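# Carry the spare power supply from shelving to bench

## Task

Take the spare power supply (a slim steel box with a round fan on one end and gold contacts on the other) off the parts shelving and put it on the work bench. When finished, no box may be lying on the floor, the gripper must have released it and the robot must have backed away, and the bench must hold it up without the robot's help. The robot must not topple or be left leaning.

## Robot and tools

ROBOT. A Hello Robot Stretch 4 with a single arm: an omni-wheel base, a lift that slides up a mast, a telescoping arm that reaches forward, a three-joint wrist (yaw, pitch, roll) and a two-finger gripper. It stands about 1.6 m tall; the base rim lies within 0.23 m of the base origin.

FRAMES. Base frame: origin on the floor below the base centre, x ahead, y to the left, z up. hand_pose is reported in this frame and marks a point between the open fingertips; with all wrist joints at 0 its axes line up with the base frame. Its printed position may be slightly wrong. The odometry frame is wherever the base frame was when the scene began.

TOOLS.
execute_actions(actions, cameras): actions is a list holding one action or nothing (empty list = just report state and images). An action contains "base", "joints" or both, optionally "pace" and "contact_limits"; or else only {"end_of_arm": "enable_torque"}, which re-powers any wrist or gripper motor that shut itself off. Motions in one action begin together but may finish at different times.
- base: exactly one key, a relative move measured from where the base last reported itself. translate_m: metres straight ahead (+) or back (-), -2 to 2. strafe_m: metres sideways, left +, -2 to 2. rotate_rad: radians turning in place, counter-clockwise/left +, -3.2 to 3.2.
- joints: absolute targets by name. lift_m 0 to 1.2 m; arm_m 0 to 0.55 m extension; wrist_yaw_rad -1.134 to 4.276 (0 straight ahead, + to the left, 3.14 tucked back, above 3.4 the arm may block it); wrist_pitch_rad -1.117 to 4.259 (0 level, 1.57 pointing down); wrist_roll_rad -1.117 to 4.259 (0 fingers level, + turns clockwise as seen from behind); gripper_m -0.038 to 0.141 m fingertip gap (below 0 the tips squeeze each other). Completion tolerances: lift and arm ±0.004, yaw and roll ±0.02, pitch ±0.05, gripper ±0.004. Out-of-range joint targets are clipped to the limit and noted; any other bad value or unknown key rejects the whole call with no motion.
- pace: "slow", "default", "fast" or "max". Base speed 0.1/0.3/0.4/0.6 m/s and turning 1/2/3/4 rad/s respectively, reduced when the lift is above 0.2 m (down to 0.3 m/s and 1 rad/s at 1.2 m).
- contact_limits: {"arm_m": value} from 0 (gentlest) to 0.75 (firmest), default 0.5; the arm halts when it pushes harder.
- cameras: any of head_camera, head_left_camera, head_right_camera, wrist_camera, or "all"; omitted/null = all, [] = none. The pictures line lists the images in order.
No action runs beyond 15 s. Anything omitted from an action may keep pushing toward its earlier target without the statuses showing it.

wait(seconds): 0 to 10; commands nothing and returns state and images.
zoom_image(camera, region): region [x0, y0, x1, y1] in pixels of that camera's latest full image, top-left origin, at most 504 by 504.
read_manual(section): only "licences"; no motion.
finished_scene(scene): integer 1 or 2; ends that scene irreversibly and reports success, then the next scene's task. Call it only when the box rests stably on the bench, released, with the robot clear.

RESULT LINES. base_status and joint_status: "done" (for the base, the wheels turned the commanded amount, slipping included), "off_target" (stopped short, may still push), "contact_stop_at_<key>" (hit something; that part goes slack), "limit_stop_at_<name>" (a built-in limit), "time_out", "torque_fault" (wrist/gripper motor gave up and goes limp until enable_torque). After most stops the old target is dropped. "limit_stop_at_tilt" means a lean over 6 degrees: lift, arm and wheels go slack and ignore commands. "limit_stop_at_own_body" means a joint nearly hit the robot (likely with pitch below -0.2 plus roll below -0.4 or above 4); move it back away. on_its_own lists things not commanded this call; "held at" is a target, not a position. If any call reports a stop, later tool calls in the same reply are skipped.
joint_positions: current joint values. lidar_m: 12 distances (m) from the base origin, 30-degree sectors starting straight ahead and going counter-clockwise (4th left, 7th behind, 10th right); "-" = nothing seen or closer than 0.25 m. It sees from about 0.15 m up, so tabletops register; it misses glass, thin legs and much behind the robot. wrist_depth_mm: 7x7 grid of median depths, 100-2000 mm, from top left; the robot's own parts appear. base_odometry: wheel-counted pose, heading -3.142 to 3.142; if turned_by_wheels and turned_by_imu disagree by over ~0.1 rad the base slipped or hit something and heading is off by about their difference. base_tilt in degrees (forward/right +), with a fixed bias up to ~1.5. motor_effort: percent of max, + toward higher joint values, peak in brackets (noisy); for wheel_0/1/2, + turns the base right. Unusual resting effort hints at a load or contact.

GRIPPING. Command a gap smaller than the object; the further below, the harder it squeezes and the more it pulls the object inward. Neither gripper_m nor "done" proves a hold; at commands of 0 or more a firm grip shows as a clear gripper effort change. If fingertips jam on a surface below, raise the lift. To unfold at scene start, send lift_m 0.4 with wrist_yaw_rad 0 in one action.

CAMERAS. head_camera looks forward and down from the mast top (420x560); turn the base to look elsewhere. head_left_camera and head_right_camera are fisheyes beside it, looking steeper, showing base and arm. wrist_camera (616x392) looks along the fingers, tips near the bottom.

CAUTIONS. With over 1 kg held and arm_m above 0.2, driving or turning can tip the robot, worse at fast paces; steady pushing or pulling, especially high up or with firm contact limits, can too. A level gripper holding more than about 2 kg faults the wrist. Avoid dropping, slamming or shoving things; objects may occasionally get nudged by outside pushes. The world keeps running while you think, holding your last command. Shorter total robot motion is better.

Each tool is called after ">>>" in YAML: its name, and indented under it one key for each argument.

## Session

>>> execute_actions:
  actions: []

Scene clock: 0.00 s.
base_odometry: x=+0.000 y=+0.000 heading=+0.000 (m, m, rad; odometry frame)
turned_by_wheels: +0.000 (rad since the last result)
turned_by_imu: +0.000 (rad since the last result)
base_tilt: forward=+0.2 right=-0.3 (deg)
lidar_m: 1.13 1.18 1.12 2.23 2.07 2.49 1.34 1.38 1.80 1.73 1.67 1.20
base_status: not commanded
joint_positions: lift_m=+0.149 arm_m=-0.002 wrist_yaw_rad=+3.207 wrist_pitch_rad=-0.008 wrist_roll_rad=+0.008 gripper_m=+0.057
joint_status: not commanded
motor_effort: lift_m=+21 arm_m=+0 wrist_yaw_rad=+0 wrist_pitch_rad=-7 wrist_roll_rad=+4 gripper_m=-4 wheel_0=+0 wheel_1=+0 wheel_2=+0 (%)
hand_pose: x=-0.1244 y=+0.0685 z=+0.3294 quat_wxyz=(-0.033, +0.004, +0.004, +0.999) (m; base frame)
wrist_depth_mm: - - 138 1537 1499 - - / - - 134 1499 1499 - - / - - 129 226 1499 - - / - 116 135 1499 1464 - - / 183 - 1537 1499 1464 - - / 193 1336 212 1430 212 1537 1537 / 193 842 831 166 854 854 960
pictures: head_camera, head_left_camera, head_right_camera, wrist_camera
Images, in order (width x height): head_camera 420x560, head_left_camera 420x672, head_right_camera 420x672, wrist_camera 616x392.

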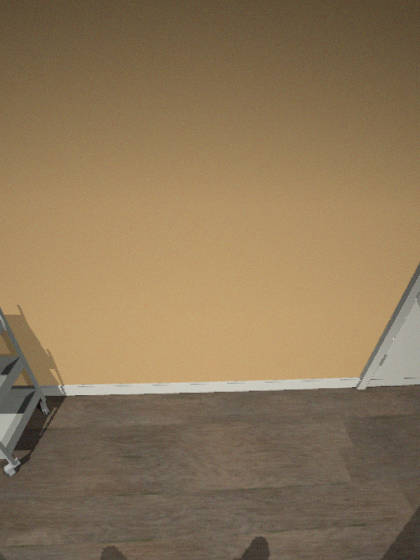

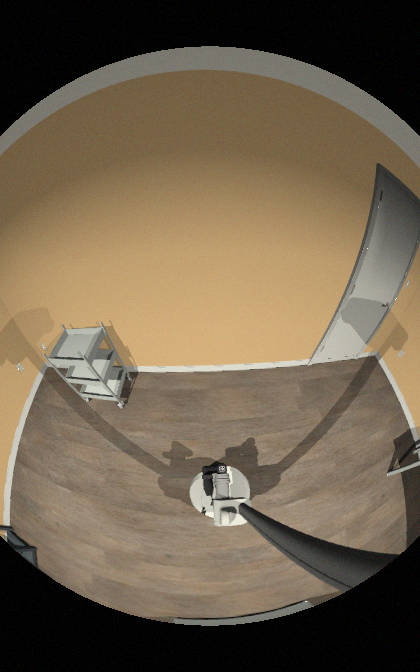

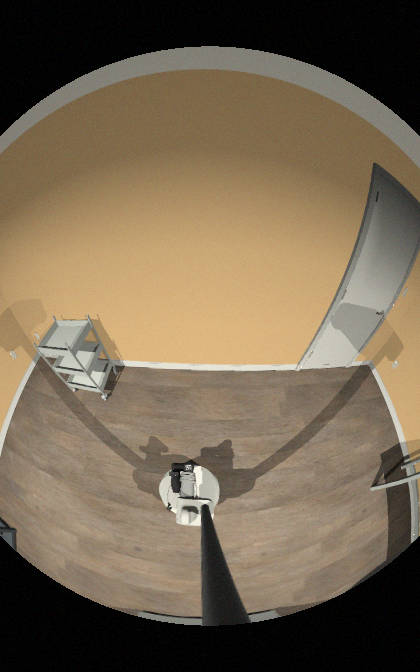

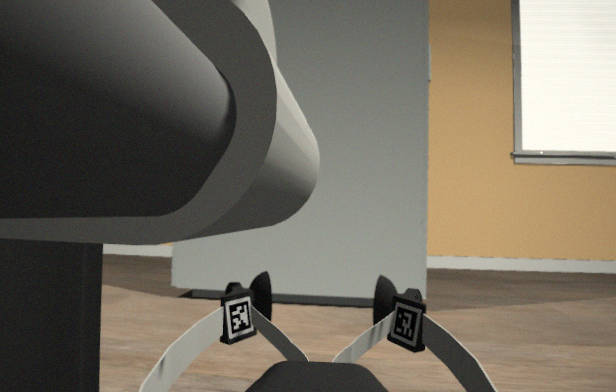

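>>> execute_actions:
  actions:
    - {"base": {"rotate_rad": 2.2}, "joints": {"lift_m": 0.4, "wrist_yaw_rad": -0.045, "gripper_m": 0.12}, "pace": "fast"}

Scene clock: 6.10 s.
base_odometry: x=+0.000 y=+0.000 heading=+2.199 (m, m, rad; odometry frame)
turned_by_wheels: +2.199 (rad since the last result)
turned_by_imu: +2.203 (rad since the last result)
base_tilt: forward=+0.1 right=-0.2 (deg)
lidar_m: 2.11 1.36 1.35 1.44 1.73 2.24 1.54 1.17 1.14 1.14 1.12 2.22
base_status: done
joint_positions: lift_m=+0.400 arm_m=-0.002 wrist_yaw_rad=-0.044 wrist_pitch_rad=-0.008 wrist_roll_rad=+0.008 gripper_m=+0.120
joint_status: all done
motor_effort: lift_m=+23(24) arm_m=+0(0) wrist_yaw_rad=-2(7) wrist_pitch_rad=-6(5) wrist_roll_rad=+3(2) gripper_m=-1(1) wheel_0=-4(10) wheel_1=-2(9) wheel_2=-5(16) (%)
hand_pose: x=+0.4535 y=-0.1001 z=+0.5805 quat_wxyz=(+1.000, +0.004, -0.004, -0.022) (m; base frame)
wrist_depth_mm: - - - - - 1921 1661 / - - - - - 1863 1661 / - - - - - 1863 1661 / - - - - - 1863 1661 / - - - - - 1863 1661 / - - 212 - - 1708 1661 / 1464 1430 1464 151 1430 1397 1537
pictures: head_camera, head_left_camera, head_right_camera, wrist_camera
Images, in order (width x height): head_camera 420x560, head_left_camera 420x672, head_right_camera 420x672, wrist_camera 616x392.

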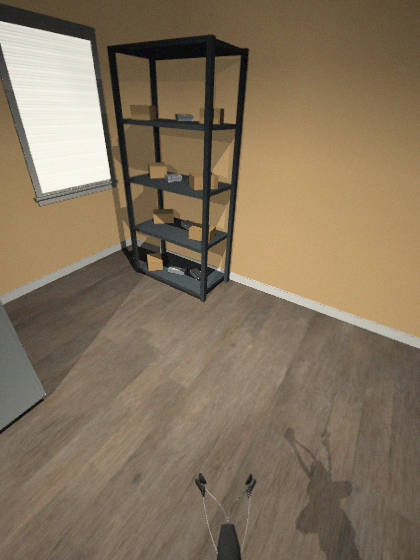

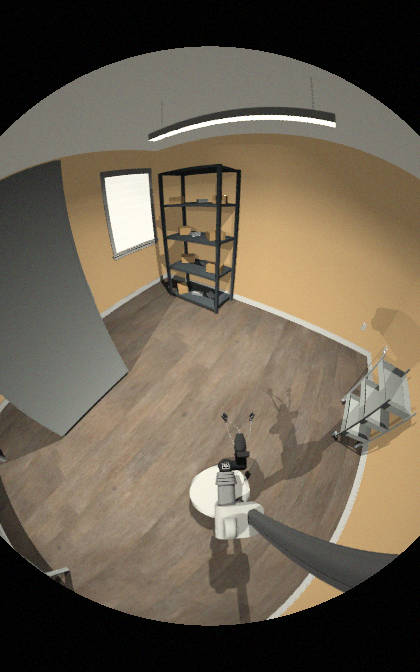

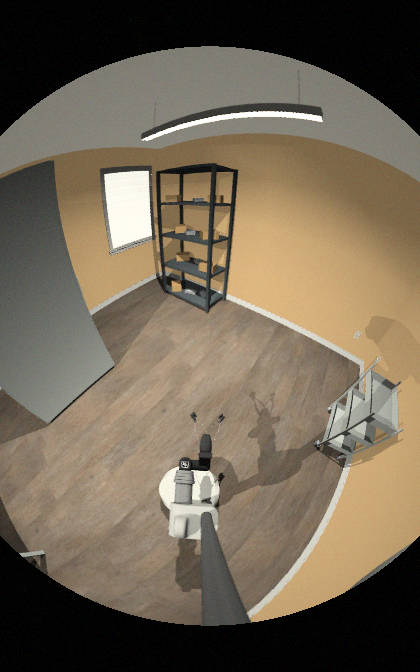

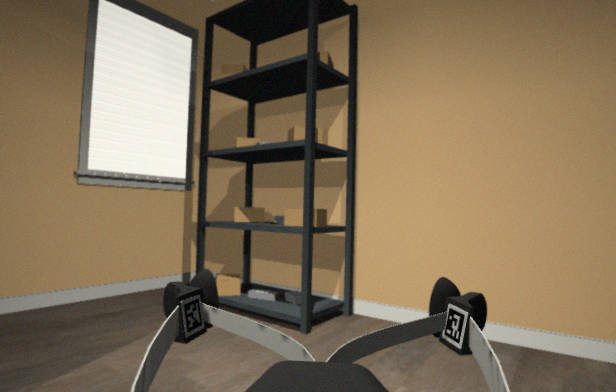

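>>> zoom_image:
  camera: "head_camera"
  region: [120, 200, 240, 310]

>>> zoom_image:
  camera: "head_camera"
  region: [120, 95, 240, 205]

Region (120, 200, 240, 310) of head_camera's 420x560 image, scaled by 4.200, with more detail than that image has; it fills the top 462 rows of this view, and the rest is white.

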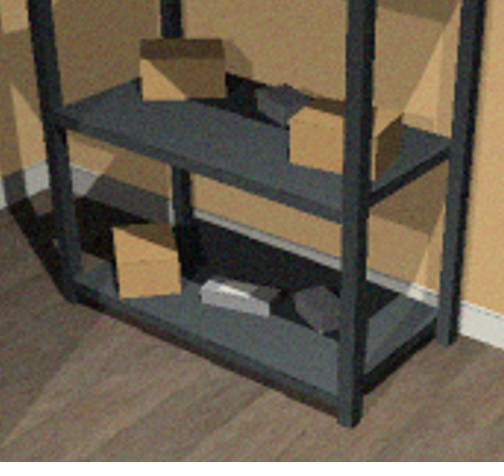

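Region (120, 95, 240, 205) of head_camera's 420x560 image, scaled by 4.200, with more detail than that image has; it fills the top 462 rows of this view, and the rest is white.

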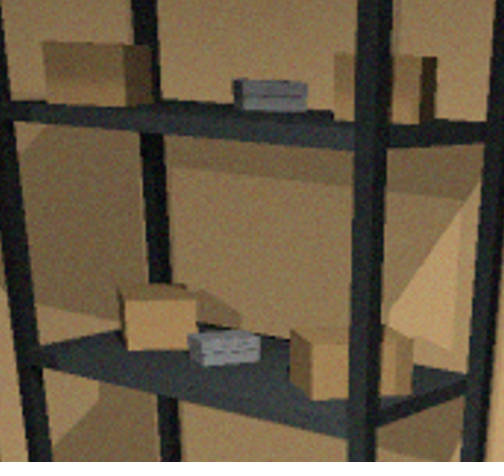

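>>> execute_actions:
  actions:
    - {"base": {"rotate_rad": 0.28}, "joints": {"lift_m": 0.25, "arm_m": 0.12, "wrist_yaw_rad": 0.5, "wrist_pitch_rad": 0.5}, "pace": "max"}
  cameras: ["head_camera"]

>>> execute_actions:
  actions:
    - {"base": {"translate_m": 1.8}, "joints": {"lift_m": 0.15}, "pace": "max"}
  cameras: ["head_camera", "head_left_camera"]

Scene clock: 94.90 s.
base_odometry: x=+0.000 y=+0.000 heading=+2.479 (m, m, rad; odometry frame)
turned_by_wheels: +0.279 (rad since the last result)
turned_by_imu: +0.280 (rad since the last result)
base_tilt: forward=+0.2 right=-0.3 (deg)
lidar_m: 2.17 1.34 1.35 1.83 1.72 1.98 1.24 1.13 1.14 1.09 2.23 2.10
base_status: done
joint_positions: lift_m=+0.250 arm_m=+0.119 wrist_yaw_rad=+0.500 wrist_pitch_rad=+0.502 wrist_roll_rad=+0.008 gripper_m=+0.120
joint_status: all done
motor_effort: lift_m=+19(21) arm_m=+7(9) wrist_yaw_rad=+0(8) wrist_pitch_rad=-4(6) wrist_roll_rad=+2(1) gripper_m=+0(1) wheel_0=-3(12) wheel_1=-1(11) wheel_2=-3(13) (%)
hand_pose: x=+0.5534 y=+0.0445 z=+0.2895 quat_wxyz=(+0.939, -0.058, +0.242, +0.239) (m; base frame)
wrist_depth_mm: 931 960 976 - - - - / 976 1025 1042 1808 - - - / 1042 1078 1118 1255 1397 1366 1366 / 976 976 976 960 976 976 960 / 741 750 750 750 750 750 741 / 609 609 212 615 609 564 597 / 512 512 508 151 496 492 512
pictures: head_camera
Images, in order (width x height): head_camera 420x560.

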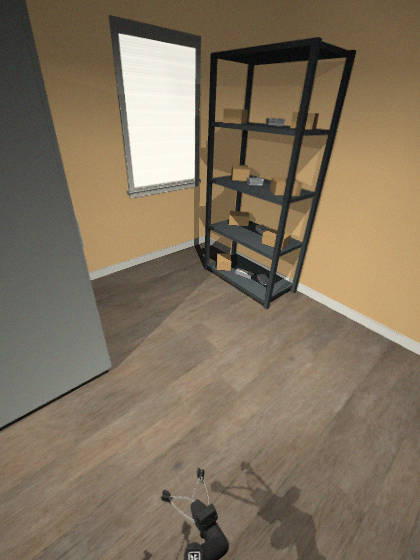

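Scene clock: 99.47 s.
base_odometry: x=-1.419 y=+1.108 heading=+2.479 (m, m, rad; odometry frame)
turned_by_wheels: +0.000 (rad since the last result)
turned_by_imu: -0.007 (rad since the last result)
base_tilt: forward=+0.2 right=-0.2 (deg)
lidar_m: 0.75 1.16 1.19 0.83 0.72 2.88 2.84 2.10 1.95 1.22 0.56 0.59
base_status: done
joint_positions: lift_m=+0.150 arm_m=+0.119 wrist_yaw_rad=+0.500 wrist_pitch_rad=+0.502 wrist_roll_rad=+0.008 gripper_m=+0.120
joint_status: all done
motor_effort: lift_m=+20(20) arm_m=+8(8) wrist_yaw_rad=+0(0) wrist_pitch_rad=-5(5) wrist_roll_rad=+1(1) gripper_m=+0(3) wheel_0=+2(14) wheel_1=+1(11) wheel_2=-2(14) (%)
hand_pose: x=+0.5533 y=+0.0445 z=+0.1894 quat_wxyz=(+0.939, -0.058, +0.242, +0.239) (m; base frame)
wrist_depth_mm: 788 809 831 854 878 904 931 / 842 866 891 917 946 976 976 / 891 917 931 960 976 991 430 / 750 741 750 750 741 750 452 / 574 574 585 574 580 574 462 / 466 469 212 469 469 433 445 / 397 394 397 151 382 382 404
pictures: head_camera, head_left_camera
Images, in order (width x height): head_camera 420x560, head_left_camera 420x672.

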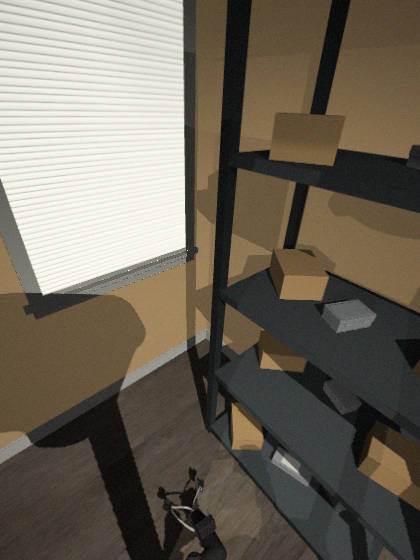

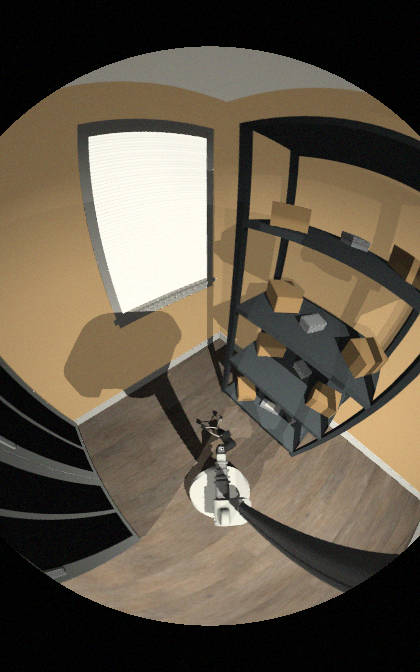

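>>> execute_actions:
  actions:
    - {"base": {"rotate_rad": -0.87}, "pace": "fast"}

Scene clock: 104.17 s.
base_odometry: x=-1.419 y=+1.108 heading=+1.609 (m, m, rad; odometry frame)
turned_by_wheels: -0.869 (rad since the last result)
turned_by_imu: -0.870 (rad since the last result)
base_tilt: forward=+0.3 right=-0.2 (deg)
lidar_m: 0.59 0.62 0.88 1.16 1.07 0.76 0.69 3.58 2.64 2.08 1.55 0.60
base_status: done
joint_positions: lift_m=+0.150 arm_m=+0.119 wrist_yaw_rad=+0.500 wrist_pitch_rad=+0.502 wrist_roll_rad=+0.008 gripper_m=+0.120
joint_status: not commanded
motor_effort: lift_m=+20(20) arm_m=+7(8) wrist_yaw_rad=+0(1) wrist_pitch_rad=-6(6) wrist_roll_rad=+3(4) gripper_m=+0(4) wheel_0=+2(11) wheel_1=+2(11) wheel_2=+4(15) (%)
hand_pose: x=+0.5534 y=+0.0445 z=+0.1894 quat_wxyz=(+0.939, -0.058, +0.242, +0.239) (m; base frame)
wrist_depth_mm: 1042 1098 866 768 683 609 549 / 1060 1182 931 831 723 640 574 / 931 530 768 831 750 668 603 / 676 539 549 508 525 473 580 / 585 525 449 449 449 424 445 / 466 469 212 375 364 338 362 / 399 394 394 151 306 294 309
pictures: head_camera, head_left_camera, head_right_camera, wrist_camera
Images, in order (width x height): head_camera 420x560, head_left_camera 420x672, head_right_camera 420x672, wrist_camera 616x392.

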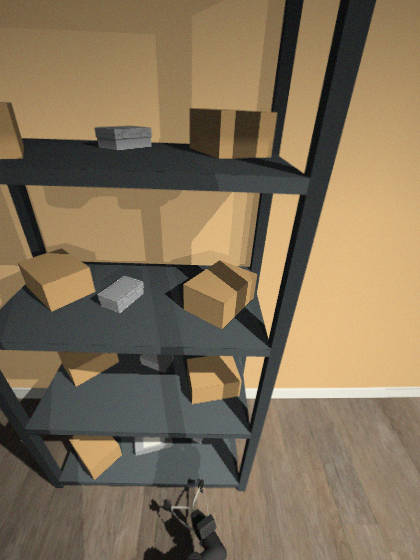

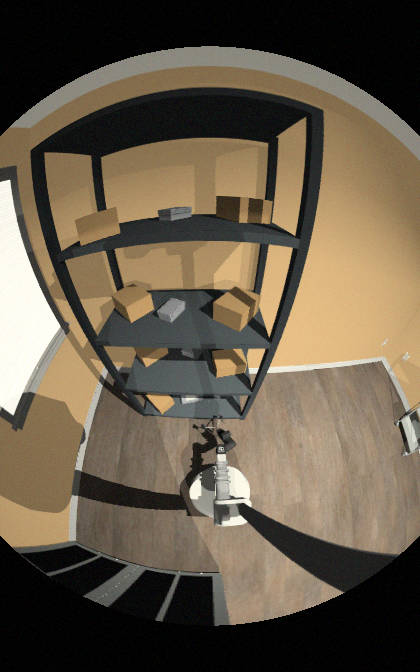

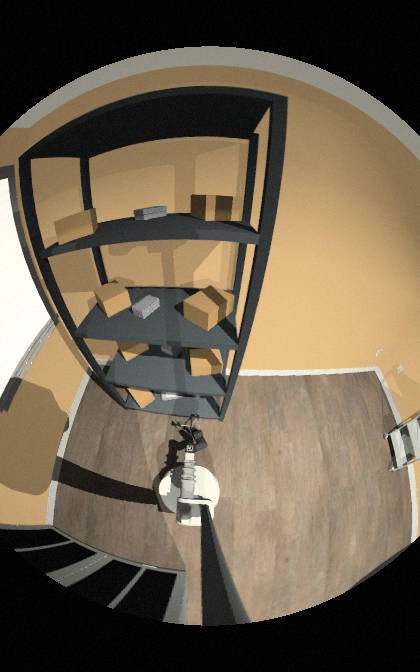

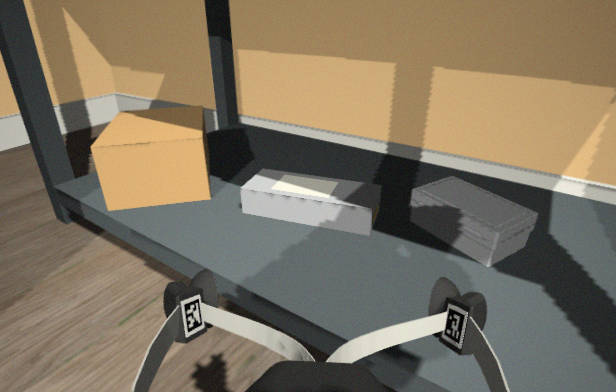

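>>> zoom_image:
  camera: "wrist_camera"
  region: [200, 140, 452, 270]

Region (200, 140, 452, 270) of wrist_camera's 616x392 image, scaled by 2.000; it fills the top 260 rows of this view, and the rest is white.

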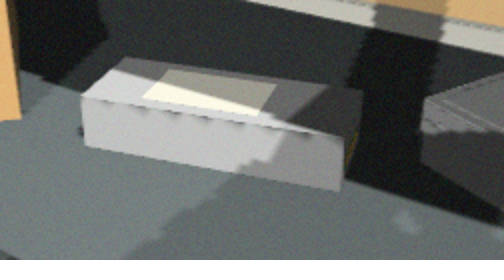

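>>> execute_actions:
  actions:
    - {"base": {"translate_m": 0.27}, "joints": {"arm_m": 0.322, "wrist_pitch_rad": 0.6, "wrist_yaw_rad": 1.795}, "contact_limits": {"arm_m": 0.3}}
  cameras: ["wrist_camera", "head_left_camera"]

Scene clock: 171.17 s.
base_odometry: x=-1.429 y=+1.377 heading=+1.609 (m, m, rad; odometry frame)
turned_by_wheels: +0.000 (rad since the last result)
turned_by_imu: +0.000 (rad since the last result)
base_tilt: forward=+0.2 right=-0.2 (deg)
lidar_m: 0.31 0.31 0.49 1.15 1.22 1.04 0.99 3.58 2.18 2.09 1.20 0.33
base_status: done
joint_positions: lift_m=+0.150 arm_m=+0.321 wrist_yaw_rad=+1.794 wrist_pitch_rad=+0.602 wrist_roll_rad=+0.008 gripper_m=+0.120
joint_status: all done
motor_effort: lift_m=+20(20) arm_m=+8(9) wrist_yaw_rad=+1(8) wrist_pitch_rad=-3(5) wrist_roll_rad=+2(3) gripper_m=+3(2) wheel_0=+4(11) wheel_1=+3(8) wheel_2=-4(16) (%)
contact_limits: arm_m 0.3
hand_pose: x=+0.5240 y=+0.2513 z=+0.1649 quat_wxyz=(+0.597, -0.229, +0.188, +0.746) (m; base frame)
wrist_depth_mm: 1308 1255 1160 1042 1008 946 820 / 1255 1229 1160 1008 1060 991 788 / 831 820 809 382 382 759 715 / 627 621 621 351 389 452 473 / 504 500 387 370 384 384 382 / 418 407 212 273 314 300 319 / 364 277 278 151 268 267 277
pictures: head_left_camera, wrist_camera
Images, in order (width x height): head_left_camera 420x672, wrist_camera 616x392.

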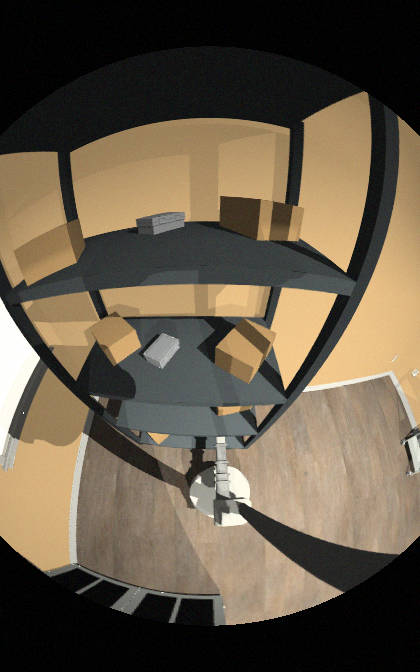

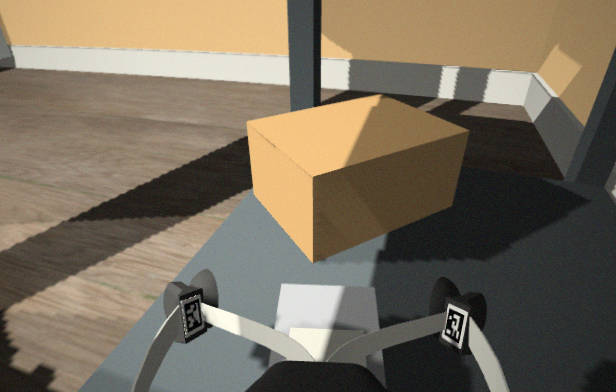

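>>> execute_actions:
  actions:
    - {"base": {"strafe_m": 0.01}, "joints": {"wrist_pitch_rad": 0.88}}
  cameras: ["wrist_camera"]

Scene clock: 183.70 s.
base_odometry: x=-1.439 y=+1.377 heading=+1.609 (m, m, rad; odometry frame)
turned_by_wheels: +0.000 (rad since the last result)
turned_by_imu: +0.001 (rad since the last result)
base_tilt: forward=+0.3 right=-0.3 (deg)
lidar_m: 0.29 0.35 0.48 1.14 1.22 1.05 0.99 3.55 2.20 2.12 1.19 0.32
base_status: done
joint_positions: lift_m=+0.150 arm_m=+0.321 wrist_yaw_rad=+1.795 wrist_pitch_rad=+0.881 wrist_roll_rad=+0.008 gripper_m=+0.120
joint_status: all done
motor_effort: lift_m=+20(20) arm_m=+7(7) wrist_yaw_rad=+1(2) wrist_pitch_rad=-4(3) wrist_roll_rad=+4(3) gripper_m=+1(1) wheel_0=-2(10) wheel_1=+2(10) wheel_2=+0(3) (%)
hand_pose: x=+0.5360 y=+0.1984 z=+0.1057 quat_wxyz=(+0.566, -0.331, +0.269, +0.706) (m; base frame)
wrist_depth_mm: 715 723 683 314 317 379 654 / 591 585 554 324 355 404 418 / 492 488 364 349 357 355 353 / 424 410 314 259 301 307 304 / 373 278 278 228 260 271 270 / 320 248 204 204 207 232 240 / 226 224 221 151 212 213 222
pictures: wrist_camera
Images, in order (width x height): wrist_camera 616x392.

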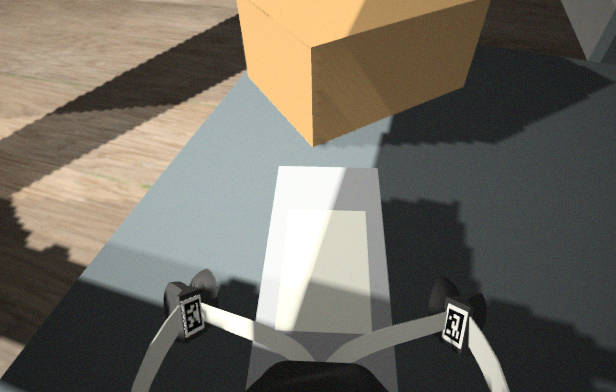

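>>> execute_actions:
  actions:
    - {"joints": {"gripper_m": 0.0, "lift_m": 0.148}}
  cameras: ["wrist_camera"]

Scene clock: 196.90 s.
base_odometry: x=-1.439 y=+1.377 heading=+1.609 (m, m, rad; odometry frame)
turned_by_wheels: +0.000 (rad since the last result)
turned_by_imu: +0.001 (rad since the last result)
base_tilt: forward=+0.2 right=-0.2 (deg)
lidar_m: 0.30 0.35 0.48 1.12 1.23 1.02 1.00 3.59 2.17 2.11 1.20 0.34
base_status: not commanded
joint_positions: lift_m=+0.148 arm_m=+0.321 wrist_yaw_rad=+1.795 wrist_pitch_rad=+0.888 wrist_roll_rad=+0.008 gripper_m=+0.001
joint_status: all done
on_its_own: wrist_pitch_rad is at rest, and its effort (-24) is outside its rest range (-23 to +23)
motor_effort: lift_m=+21(20) arm_m=+8(8) wrist_yaw_rad=+1(1) wrist_pitch_rad=-24(24) wrist_roll_rad=+0(3) gripper_m=-27(25) wheel_0=-3(2) wheel_1=+2(2) wheel_2=+0(0) (%)
hand_pose: x=+0.5363 y=+0.1968 z=+0.1023 quat_wxyz=(+0.565, -0.334, +0.271, +0.705) (m; base frame)
wrist_depth_mm: 699 699 654 297 309 382 634 / 580 569 539 325 355 394 402 / 480 477 353 343 345 343 338 / 415 392 306 236 291 297 297 / 364 271 271 208 253 263 260 / 283 243 190 184 188 236 235 / 222 210 210 169 168 163 216
pictures: wrist_camera
Images, in order (width x height): wrist_camera 616x392.

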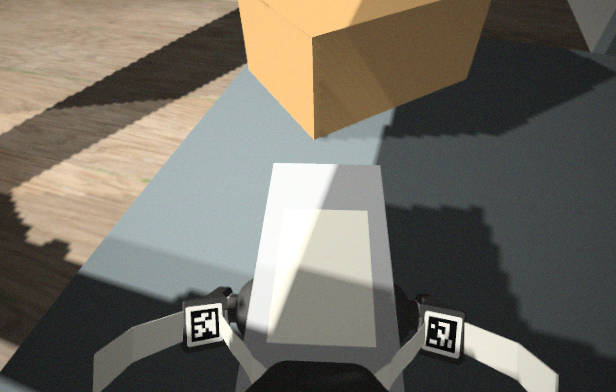

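>>> execute_actions:
  actions:
    - {"base": {"translate_m": -0.55}, "joints": {"lift_m": 0.168, "arm_m": 0.16}, "pace": "fast"}
  cameras: ["wrist_camera", "head_left_camera"]

Scene clock: 271.80 s.
base_odometry: x=-1.418 y=+0.827 heading=+1.609 (m, m, rad; odometry frame)
turned_by_wheels: +0.000 (rad since the last result)
turned_by_imu: +0.003 (rad since the last result)
base_tilt: forward=+0.2 right=-0.4 (deg)
lidar_m: 0.84 0.39 1.20 1.17 0.66 0.45 0.43 2.77 2.65 2.10 1.96 0.91
base_status: done
joint_positions: lift_m=+0.168 arm_m=+0.161 wrist_yaw_rad=+1.795 wrist_pitch_rad=+0.888 wrist_roll_rad=+0.008 gripper_m=+0.001
joint_status: all done
motor_effort: lift_m=+26(27) arm_m=-8(9) wrist_yaw_rad=-1(5) wrist_pitch_rad=-23(26) wrist_roll_rad=+0(1) gripper_m=-26(27) wheel_0=-2(9) wheel_1=-1(9) wheel_2=+0(12) (%)
hand_pose: x=+0.3770 y=+0.1969 z=+0.1220 quat_wxyz=(+0.564, -0.333, +0.271, +0.705) (m; base frame)
wrist_depth_mm: 750 741 723 723 715 707 683 / 615 603 597 591 580 574 574 / 512 508 500 500 496 492 484 / 445 442 436 236 415 424 421 / 389 387 384 207 362 375 373 / 338 345 189 184 187 336 332 / 306 298 298 169 170 163 306
pictures: head_left_camera, wrist_camera
Images, in order (width x height): head_left_camera 420x672, wrist_camera 616x392.

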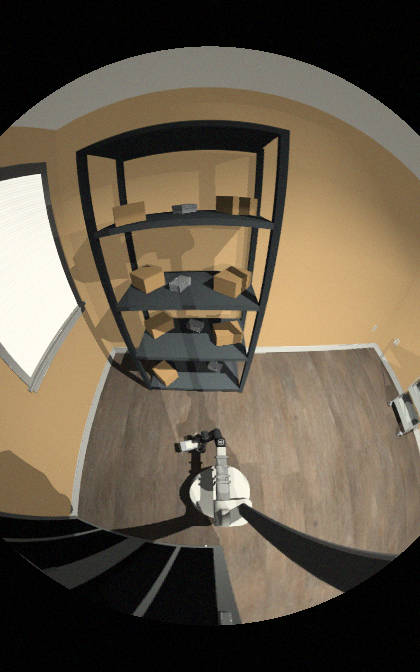

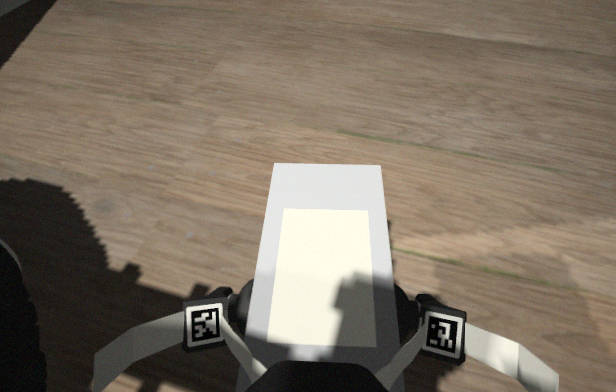

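>>> execute_actions:
  actions:
    - {"base": {"strafe_m": -0.43}, "joints": {"lift_m": 0.3, "wrist_yaw_rad": -0.05}, "pace": "fast"}
  cameras: ["wrist_camera"]

>>> execute_actions:
  actions:
    - {"base": {"rotate_rad": -3.13}, "joints": {"arm_m": 0.04}}

Scene clock: 278.27 s.
base_odometry: x=-0.988 y=+0.844 heading=+1.609 (m, m, rad; odometry frame)
turned_by_wheels: +0.000 (rad since the last result)
turned_by_imu: +0.000 (rad since the last result)
base_tilt: forward=+0.3 right=-0.3 (deg)
lidar_m: 0.56 0.89 1.27 1.60 0.61 0.62 3.25 2.96 2.20 1.64 2.00 1.41
base_status: done
joint_positions: lift_m=+0.300 arm_m=+0.161 wrist_yaw_rad=-0.050 wrist_pitch_rad=+0.888 wrist_roll_rad=+0.008 gripper_m=+0.001
joint_status: all done
on_its_own: wrist_pitch_rad is at rest, and its effort (-24) is outside its rest range (-23 to +23)
motor_effort: lift_m=+26(30) arm_m=-7(8) wrist_yaw_rad=+0(16) wrist_pitch_rad=-24(23) wrist_roll_rad=+2(1) gripper_m=-28(29) wheel_0=-1(15) wheel_1=+0(15) wheel_2=+0(0) (%)
hand_pose: x=+0.5096 y=-0.0964 z=+0.2539 quat_wxyz=(+0.903, +0.015, +0.429, -0.024) (m; base frame)
wrist_depth_mm: 798 768 931 931 931 946 931 / 699 640 820 809 809 798 798 / 668 661 699 691 683 676 676 / 615 609 609 236 580 585 591 / 539 539 535 207 504 521 521 / 480 484 185 185 187 473 466 / 439 418 418 169 170 163 430
pictures: wrist_camera
Images, in order (width x height): wrist_camera 616x392.

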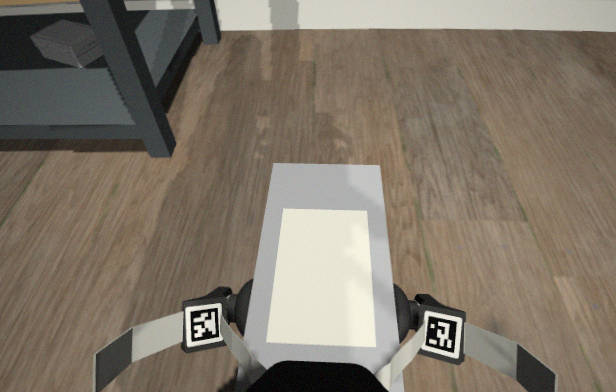

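Scene clock: 281.10 s.
base_odometry: x=-0.988 y=+0.844 heading=-1.520 (m, m, rad; odometry frame)
turned_by_wheels: -3.130 (rad since the last result)
turned_by_imu: -3.134 (rad since the last result)
base_tilt: forward=+0.1 right=-0.3 (deg)
lidar_m: 0.46 2.87 2.19 1.65 1.95 1.41 0.89 0.92 1.34 1.60 0.62 0.61
base_status: done
joint_positions: lift_m=+0.300 arm_m=+0.041 wrist_yaw_rad=-0.050 wrist_pitch_rad=+0.888 wrist_roll_rad=+0.008 gripper_m=+0.001
joint_status: all done
motor_effort: lift_m=+26(26) arm_m=-8(12) wrist_yaw_rad=+0(5) wrist_pitch_rad=-22(22) wrist_roll_rad=+1(1) gripper_m=-26(25) wheel_0=+3(9) wheel_1=+1(9) wheel_2=+2(10) (%)
hand_pose: x=+0.3898 y=-0.0964 z=+0.2540 quat_wxyz=(+0.903, +0.015, +0.429, -0.024) (m; base frame)
wrist_depth_mm: 1025 1008 1008 991 991 759 508 / 842 842 831 809 809 750 504 / 715 707 699 691 691 661 508 / 621 609 609 236 585 597 504 / 539 539 535 207 508 525 512 / 484 484 190 185 187 469 469 / 439 418 421 169 169 163 433
pictures: head_camera, head_left_camera, head_right_camera, wrist_camera
Images, in order (width x height): head_camera 420x560, head_left_camera 420x672, head_right_camera 420x672, wrist_camera 616x392.

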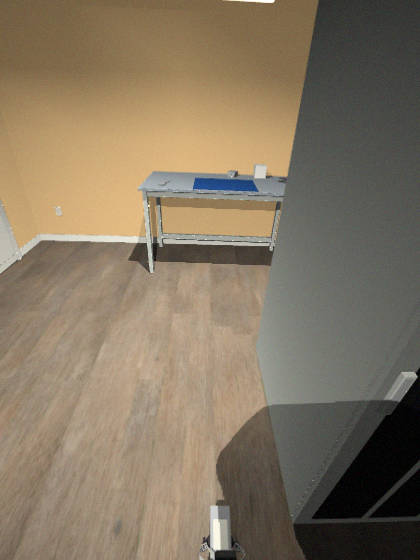

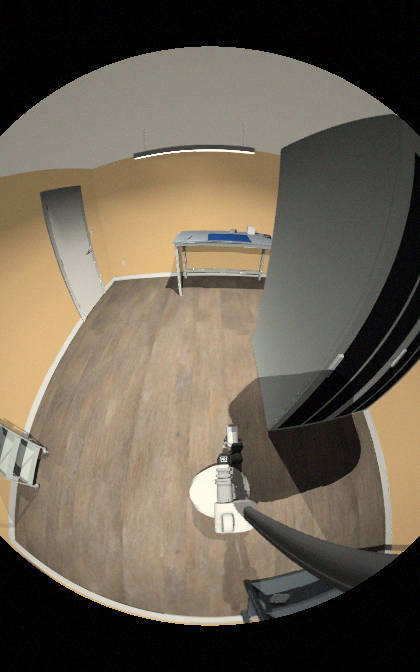

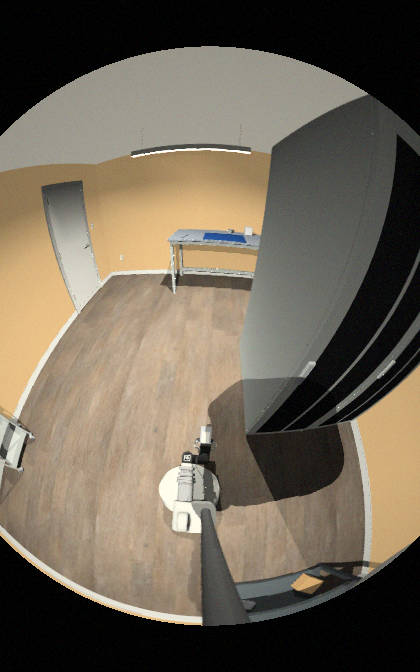

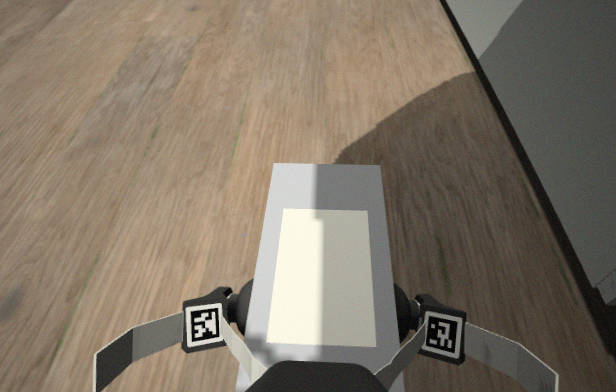

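>>> zoom_image:
  camera: "head_camera"
  region: [125, 150, 305, 285]

Region (125, 150, 305, 285) of head_camera's 420x560 image, scaled by 2.800, with more detail than that image has; it fills the top 378 rows of this view, and the rest is white.

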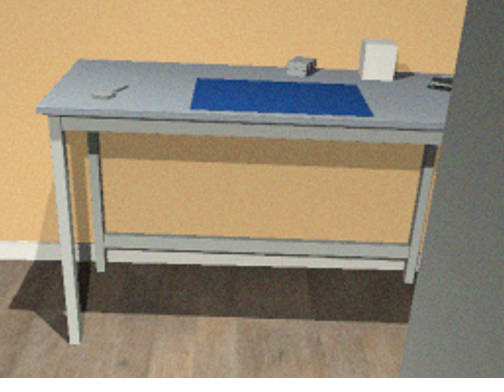

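>>> execute_actions:
  actions:
    - {"base": {"translate_m": 2.0}, "joints": {"lift_m": 1.06}, "pace": "max"}
  cameras: ["head_camera", "wrist_camera"]

Scene clock: 303.43 s.
base_odometry: x=-0.887 y=-1.153 heading=-1.520 (m, m, rad; odometry frame)
turned_by_wheels: +0.000 (rad since the last result)
turned_by_imu: -0.007 (rad since the last result)
base_tilt: forward=+0.2 right=-0.3 (deg)
lidar_m: 0.46 0.54 1.93 2.05 2.17 2.56 3.45 0.66 0.69 1.63 0.78 0.57
base_status: done
joint_positions: lift_m=+1.060 arm_m=+0.041 wrist_yaw_rad=-0.050 wrist_pitch_rad=+0.888 wrist_roll_rad=+0.008 gripper_m=+0.001
joint_status: all done
motor_effort: lift_m=+25(32) arm_m=-7(8) wrist_yaw_rad=+0(0) wrist_pitch_rad=-22(30) wrist_roll_rad=+2(1) gripper_m=-30(27) wheel_0=+3(11) wheel_1=+2(10) wheel_2=+1(19) (%)
hand_pose: x=+0.3896 y=-0.0964 z=+1.0140 quat_wxyz=(+0.903, +0.015, +0.429, -0.024) (m; base frame)
wrist_depth_mm: 683 676 668 654 647 640 634 / 564 559 544 539 530 530 530 / 473 469 462 459 452 449 449 / 433 430 427 237 404 410 404 / 1430 1464 1430 208 1366 1397 1397 / 904 1308 189 184 187 1255 1229 / 1182 1008 1118 169 170 163 1138
pictures: head_camera, wrist_camera
Images, in order (width x height): head_camera 420x560, wrist_camera 616x392.

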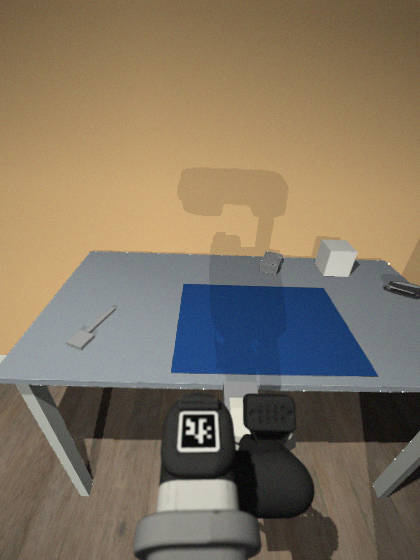

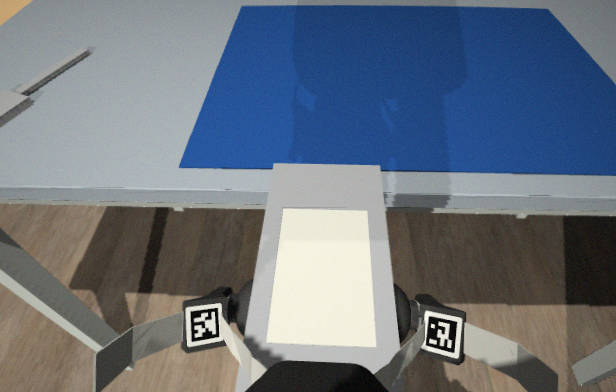

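>>> execute_actions:
  actions:
    - {"joints": {"lift_m": 0.998, "arm_m": 0.44}}
  cameras: ["wrist_camera"]

Scene clock: 321.53 s.
base_odometry: x=-0.887 y=-1.153 heading=-1.520 (m, m, rad; odometry frame)
turned_by_wheels: +0.000 (rad since the last result)
turned_by_imu: +0.001 (rad since the last result)
base_tilt: forward=+0.2 right=-0.2 (deg)
lidar_m: 0.52 0.58 1.92 2.05 2.17 2.57 3.44 0.64 0.67 1.64 0.78 0.56
base_status: not commanded
joint_positions: lift_m=+0.998 arm_m=+0.439 wrist_yaw_rad=-0.050 wrist_pitch_rad=+0.888 wrist_roll_rad=+0.008 gripper_m=+0.001
joint_status: all done
motor_effort: lift_m=+22(25) arm_m=+8(8) wrist_yaw_rad=-1(1) wrist_pitch_rad=-23(24) wrist_roll_rad=+2(0) gripper_m=-24(29) wheel_0=+3(3) wheel_1=+2(2) wheel_2=+1(1) (%)
hand_pose: x=+0.7870 y=-0.0964 z=+0.9524 quat_wxyz=(+0.903, +0.014, +0.429, -0.024) (m; base frame)
wrist_depth_mm: 539 530 530 521 517 469 488 / 442 436 433 427 424 418 418 / 375 368 364 359 357 355 353 / 322 320 315 236 303 309 307 / 285 281 279 207 263 273 271 / 254 251 185 184 188 245 244 / 230 218 218 169 170 163 225
pictures: wrist_camera
Images, in order (width x height): wrist_camera 616x392.

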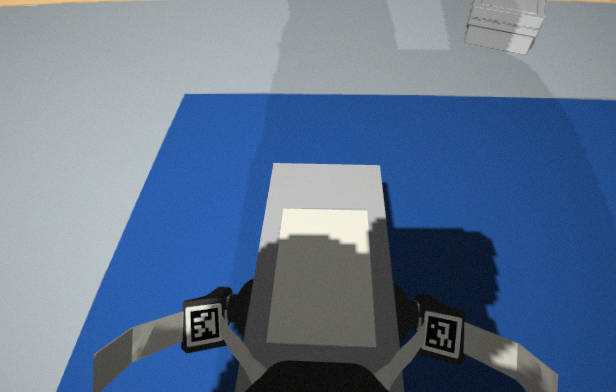

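>>> execute_actions:
  actions:
    - {"joints": {"lift_m": 0.987}}
  cameras: []

>>> execute_actions:
  actions:
    - {"joints": {"gripper_m": 0.11}}
  cameras: ["wrist_camera"]

Scene clock: 336.50 s.
base_odometry: x=-0.887 y=-1.153 heading=-1.520 (m, m, rad; odometry frame)
turned_by_wheels: +0.000 (rad since the last result)
turned_by_imu: +0.001 (rad since the last result)
base_tilt: forward=+0.3 right=-0.2 (deg)
lidar_m: 0.52 0.56 1.93 2.05 2.16 2.55 3.44 0.61 0.69 1.62 0.78 0.56
base_status: not commanded
joint_positions: lift_m=+0.987 arm_m=+0.439 wrist_yaw_rad=-0.050 wrist_pitch_rad=+0.888 wrist_roll_rad=+0.008 gripper_m=+0.001
joint_status: all done
motor_effort: lift_m=+21(21) arm_m=+8(8) wrist_yaw_rad=-1(1) wrist_pitch_rad=-21(23) wrist_roll_rad=+2(0) gripper_m=-28(29) wheel_0=+3(3) wheel_1=+2(2) wheel_2=+1(1) (%)
hand_pose: x=+0.7870 y=-0.0964 z=+0.9413 quat_wxyz=(+0.903, +0.014, +0.429, -0.024) (m; base frame)
wrist_depth_mm: 512 504 500 492 492 459 469 / 424 415 410 407 404 399 399 / 355 351 345 343 340 338 338 / 307 303 300 236 289 294 293 / 271 267 266 208 251 262 259 / 242 239 185 185 188 233 232 / 219 208 207 169 170 163 213
pictures: none
No camera images: the call's "cameras" was empty. Leave "cameras" out to get every camera's image.

Scene clock: 338.43 s.
base_odometry: x=-0.887 y=-1.153 heading=-1.520 (m, m, rad; odometry frame)
turned_by_wheels: +0.000 (rad since the last result)
turned_by_imu: +0.000 (rad since the last result)
base_tilt: forward=+0.2 right=-0.3 (deg)
lidar_m: 0.53 0.56 1.93 2.02 2.17 2.55 3.43 0.62 0.70 1.62 0.78 0.58
base_status: not commanded
joint_positions: lift_m=+0.987 arm_m=+0.439 wrist_yaw_rad=-0.051 wrist_pitch_rad=+0.882 wrist_roll_rad=+0.008 gripper_m=+0.110
joint_status: all done
motor_effort: lift_m=+22(22) arm_m=+8(8) wrist_yaw_rad=+2(2) wrist_pitch_rad=-4(22) wrist_roll_rad=+1(1) gripper_m=+0(27) wheel_0=+3(3) wheel_1=+2(2) wheel_2=+1(1) (%)
hand_pose: x=+0.7882 y=-0.0966 z=+0.9424 quat_wxyz=(+0.904, +0.015, +0.427, -0.025) (m; base frame)
wrist_depth_mm: 535 525 521 517 508 462 484 / 436 430 424 418 413 413 415 / 366 362 355 353 349 349 345 / 315 312 307 253 296 301 300 / 276 273 272 223 256 266 265 / 247 243 198 200 204 233 237 / 223 215 216 158 208 211 216
pictures: wrist_camera
Images, in order (width x height): wrist_camera 616x392.

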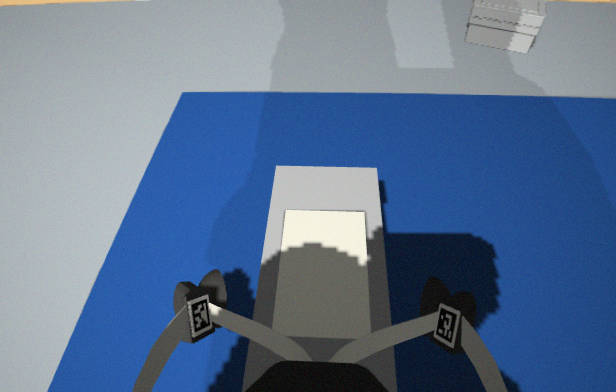

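Released cleanly. Now I'll lift, retract and back away.

>>> execute_actions:
  actions:
    - {"base": {"translate_m": -0.2}, "joints": {"lift_m": 1.07, "arm_m": 0.0}, "pace": "fast"}

Scene clock: 344.07 s.
base_odometry: x=-0.897 y=-0.954 heading=-1.520 (m, m, rad; odometry frame)
turned_by_wheels: +0.000 (rad since the last result)
turned_by_imu: +0.001 (rad since the last result)
base_tilt: forward=+0.3 right=-0.3 (deg)
lidar_m: 0.73 0.78 2.15 2.06 2.15 2.44 2.93 0.61 0.50 1.14 1.03 0.73
base_status: done
joint_positions: lift_m=+1.070 arm_m=+0.001 wrist_yaw_rad=-0.050 wrist_pitch_rad=+0.882 wrist_roll_rad=+0.008 gripper_m=+0.110
joint_status: all done
motor_effort: lift_m=+23(22) arm_m=-8(9) wrist_yaw_rad=+0(2) wrist_pitch_rad=-3(5) wrist_roll_rad=+1(3) gripper_m=+0(0) wheel_0=-4(6) wheel_1=-3(10) wheel_2=+2(15) (%)
hand_pose: x=+0.3511 y=-0.0965 z=+1.0253 quat_wxyz=(+0.904, +0.015, +0.427, -0.025) (m; base frame)
wrist_depth_mm: 723 723 707 676 691 691 676 / 621 609 603 597 585 585 580 / 1229 1756 1661 1708 1661 1618 1661 / 1576 1661 1661 1661 1618 1618 1618 / 1499 1430 1464 1464 1430 1430 1430 / 1308 1308 202 1308 1255 1255 1255 / 1182 1138 1182 157 1138 1138 1160
pictures: head_camera, head_left_camera, head_right_camera, wrist_camera
Images, in order (width x height): head_camera 420x560, head_left_camera 420x672, head_right_camera 420x672, wrist_camera 616x392.

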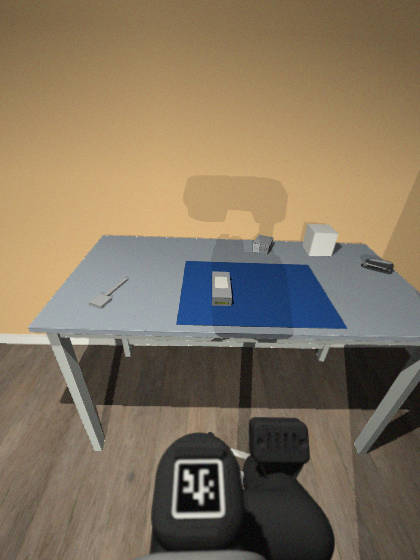

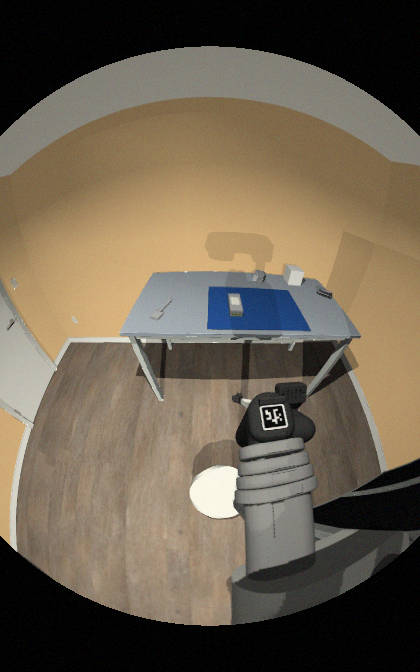

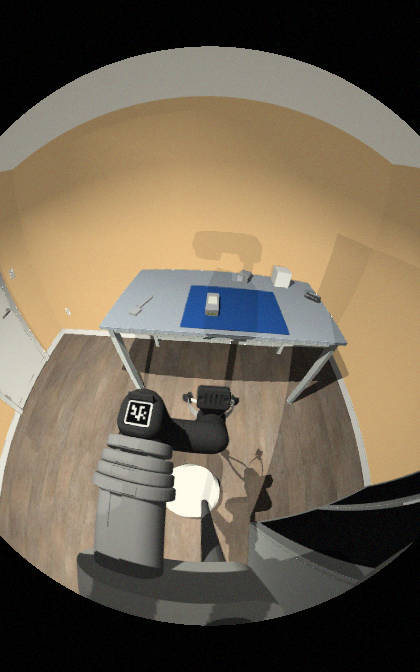

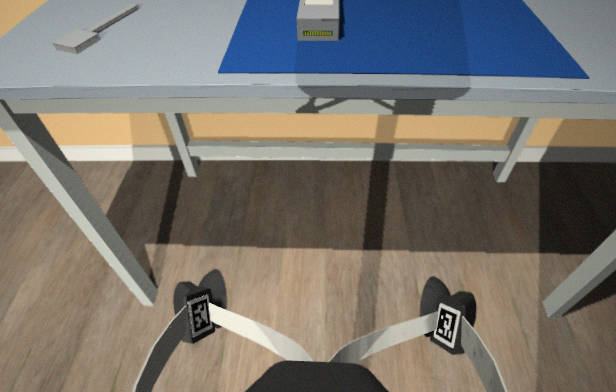

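>>> finished_scene:
  scene: 2

The scene is finished: the task was done.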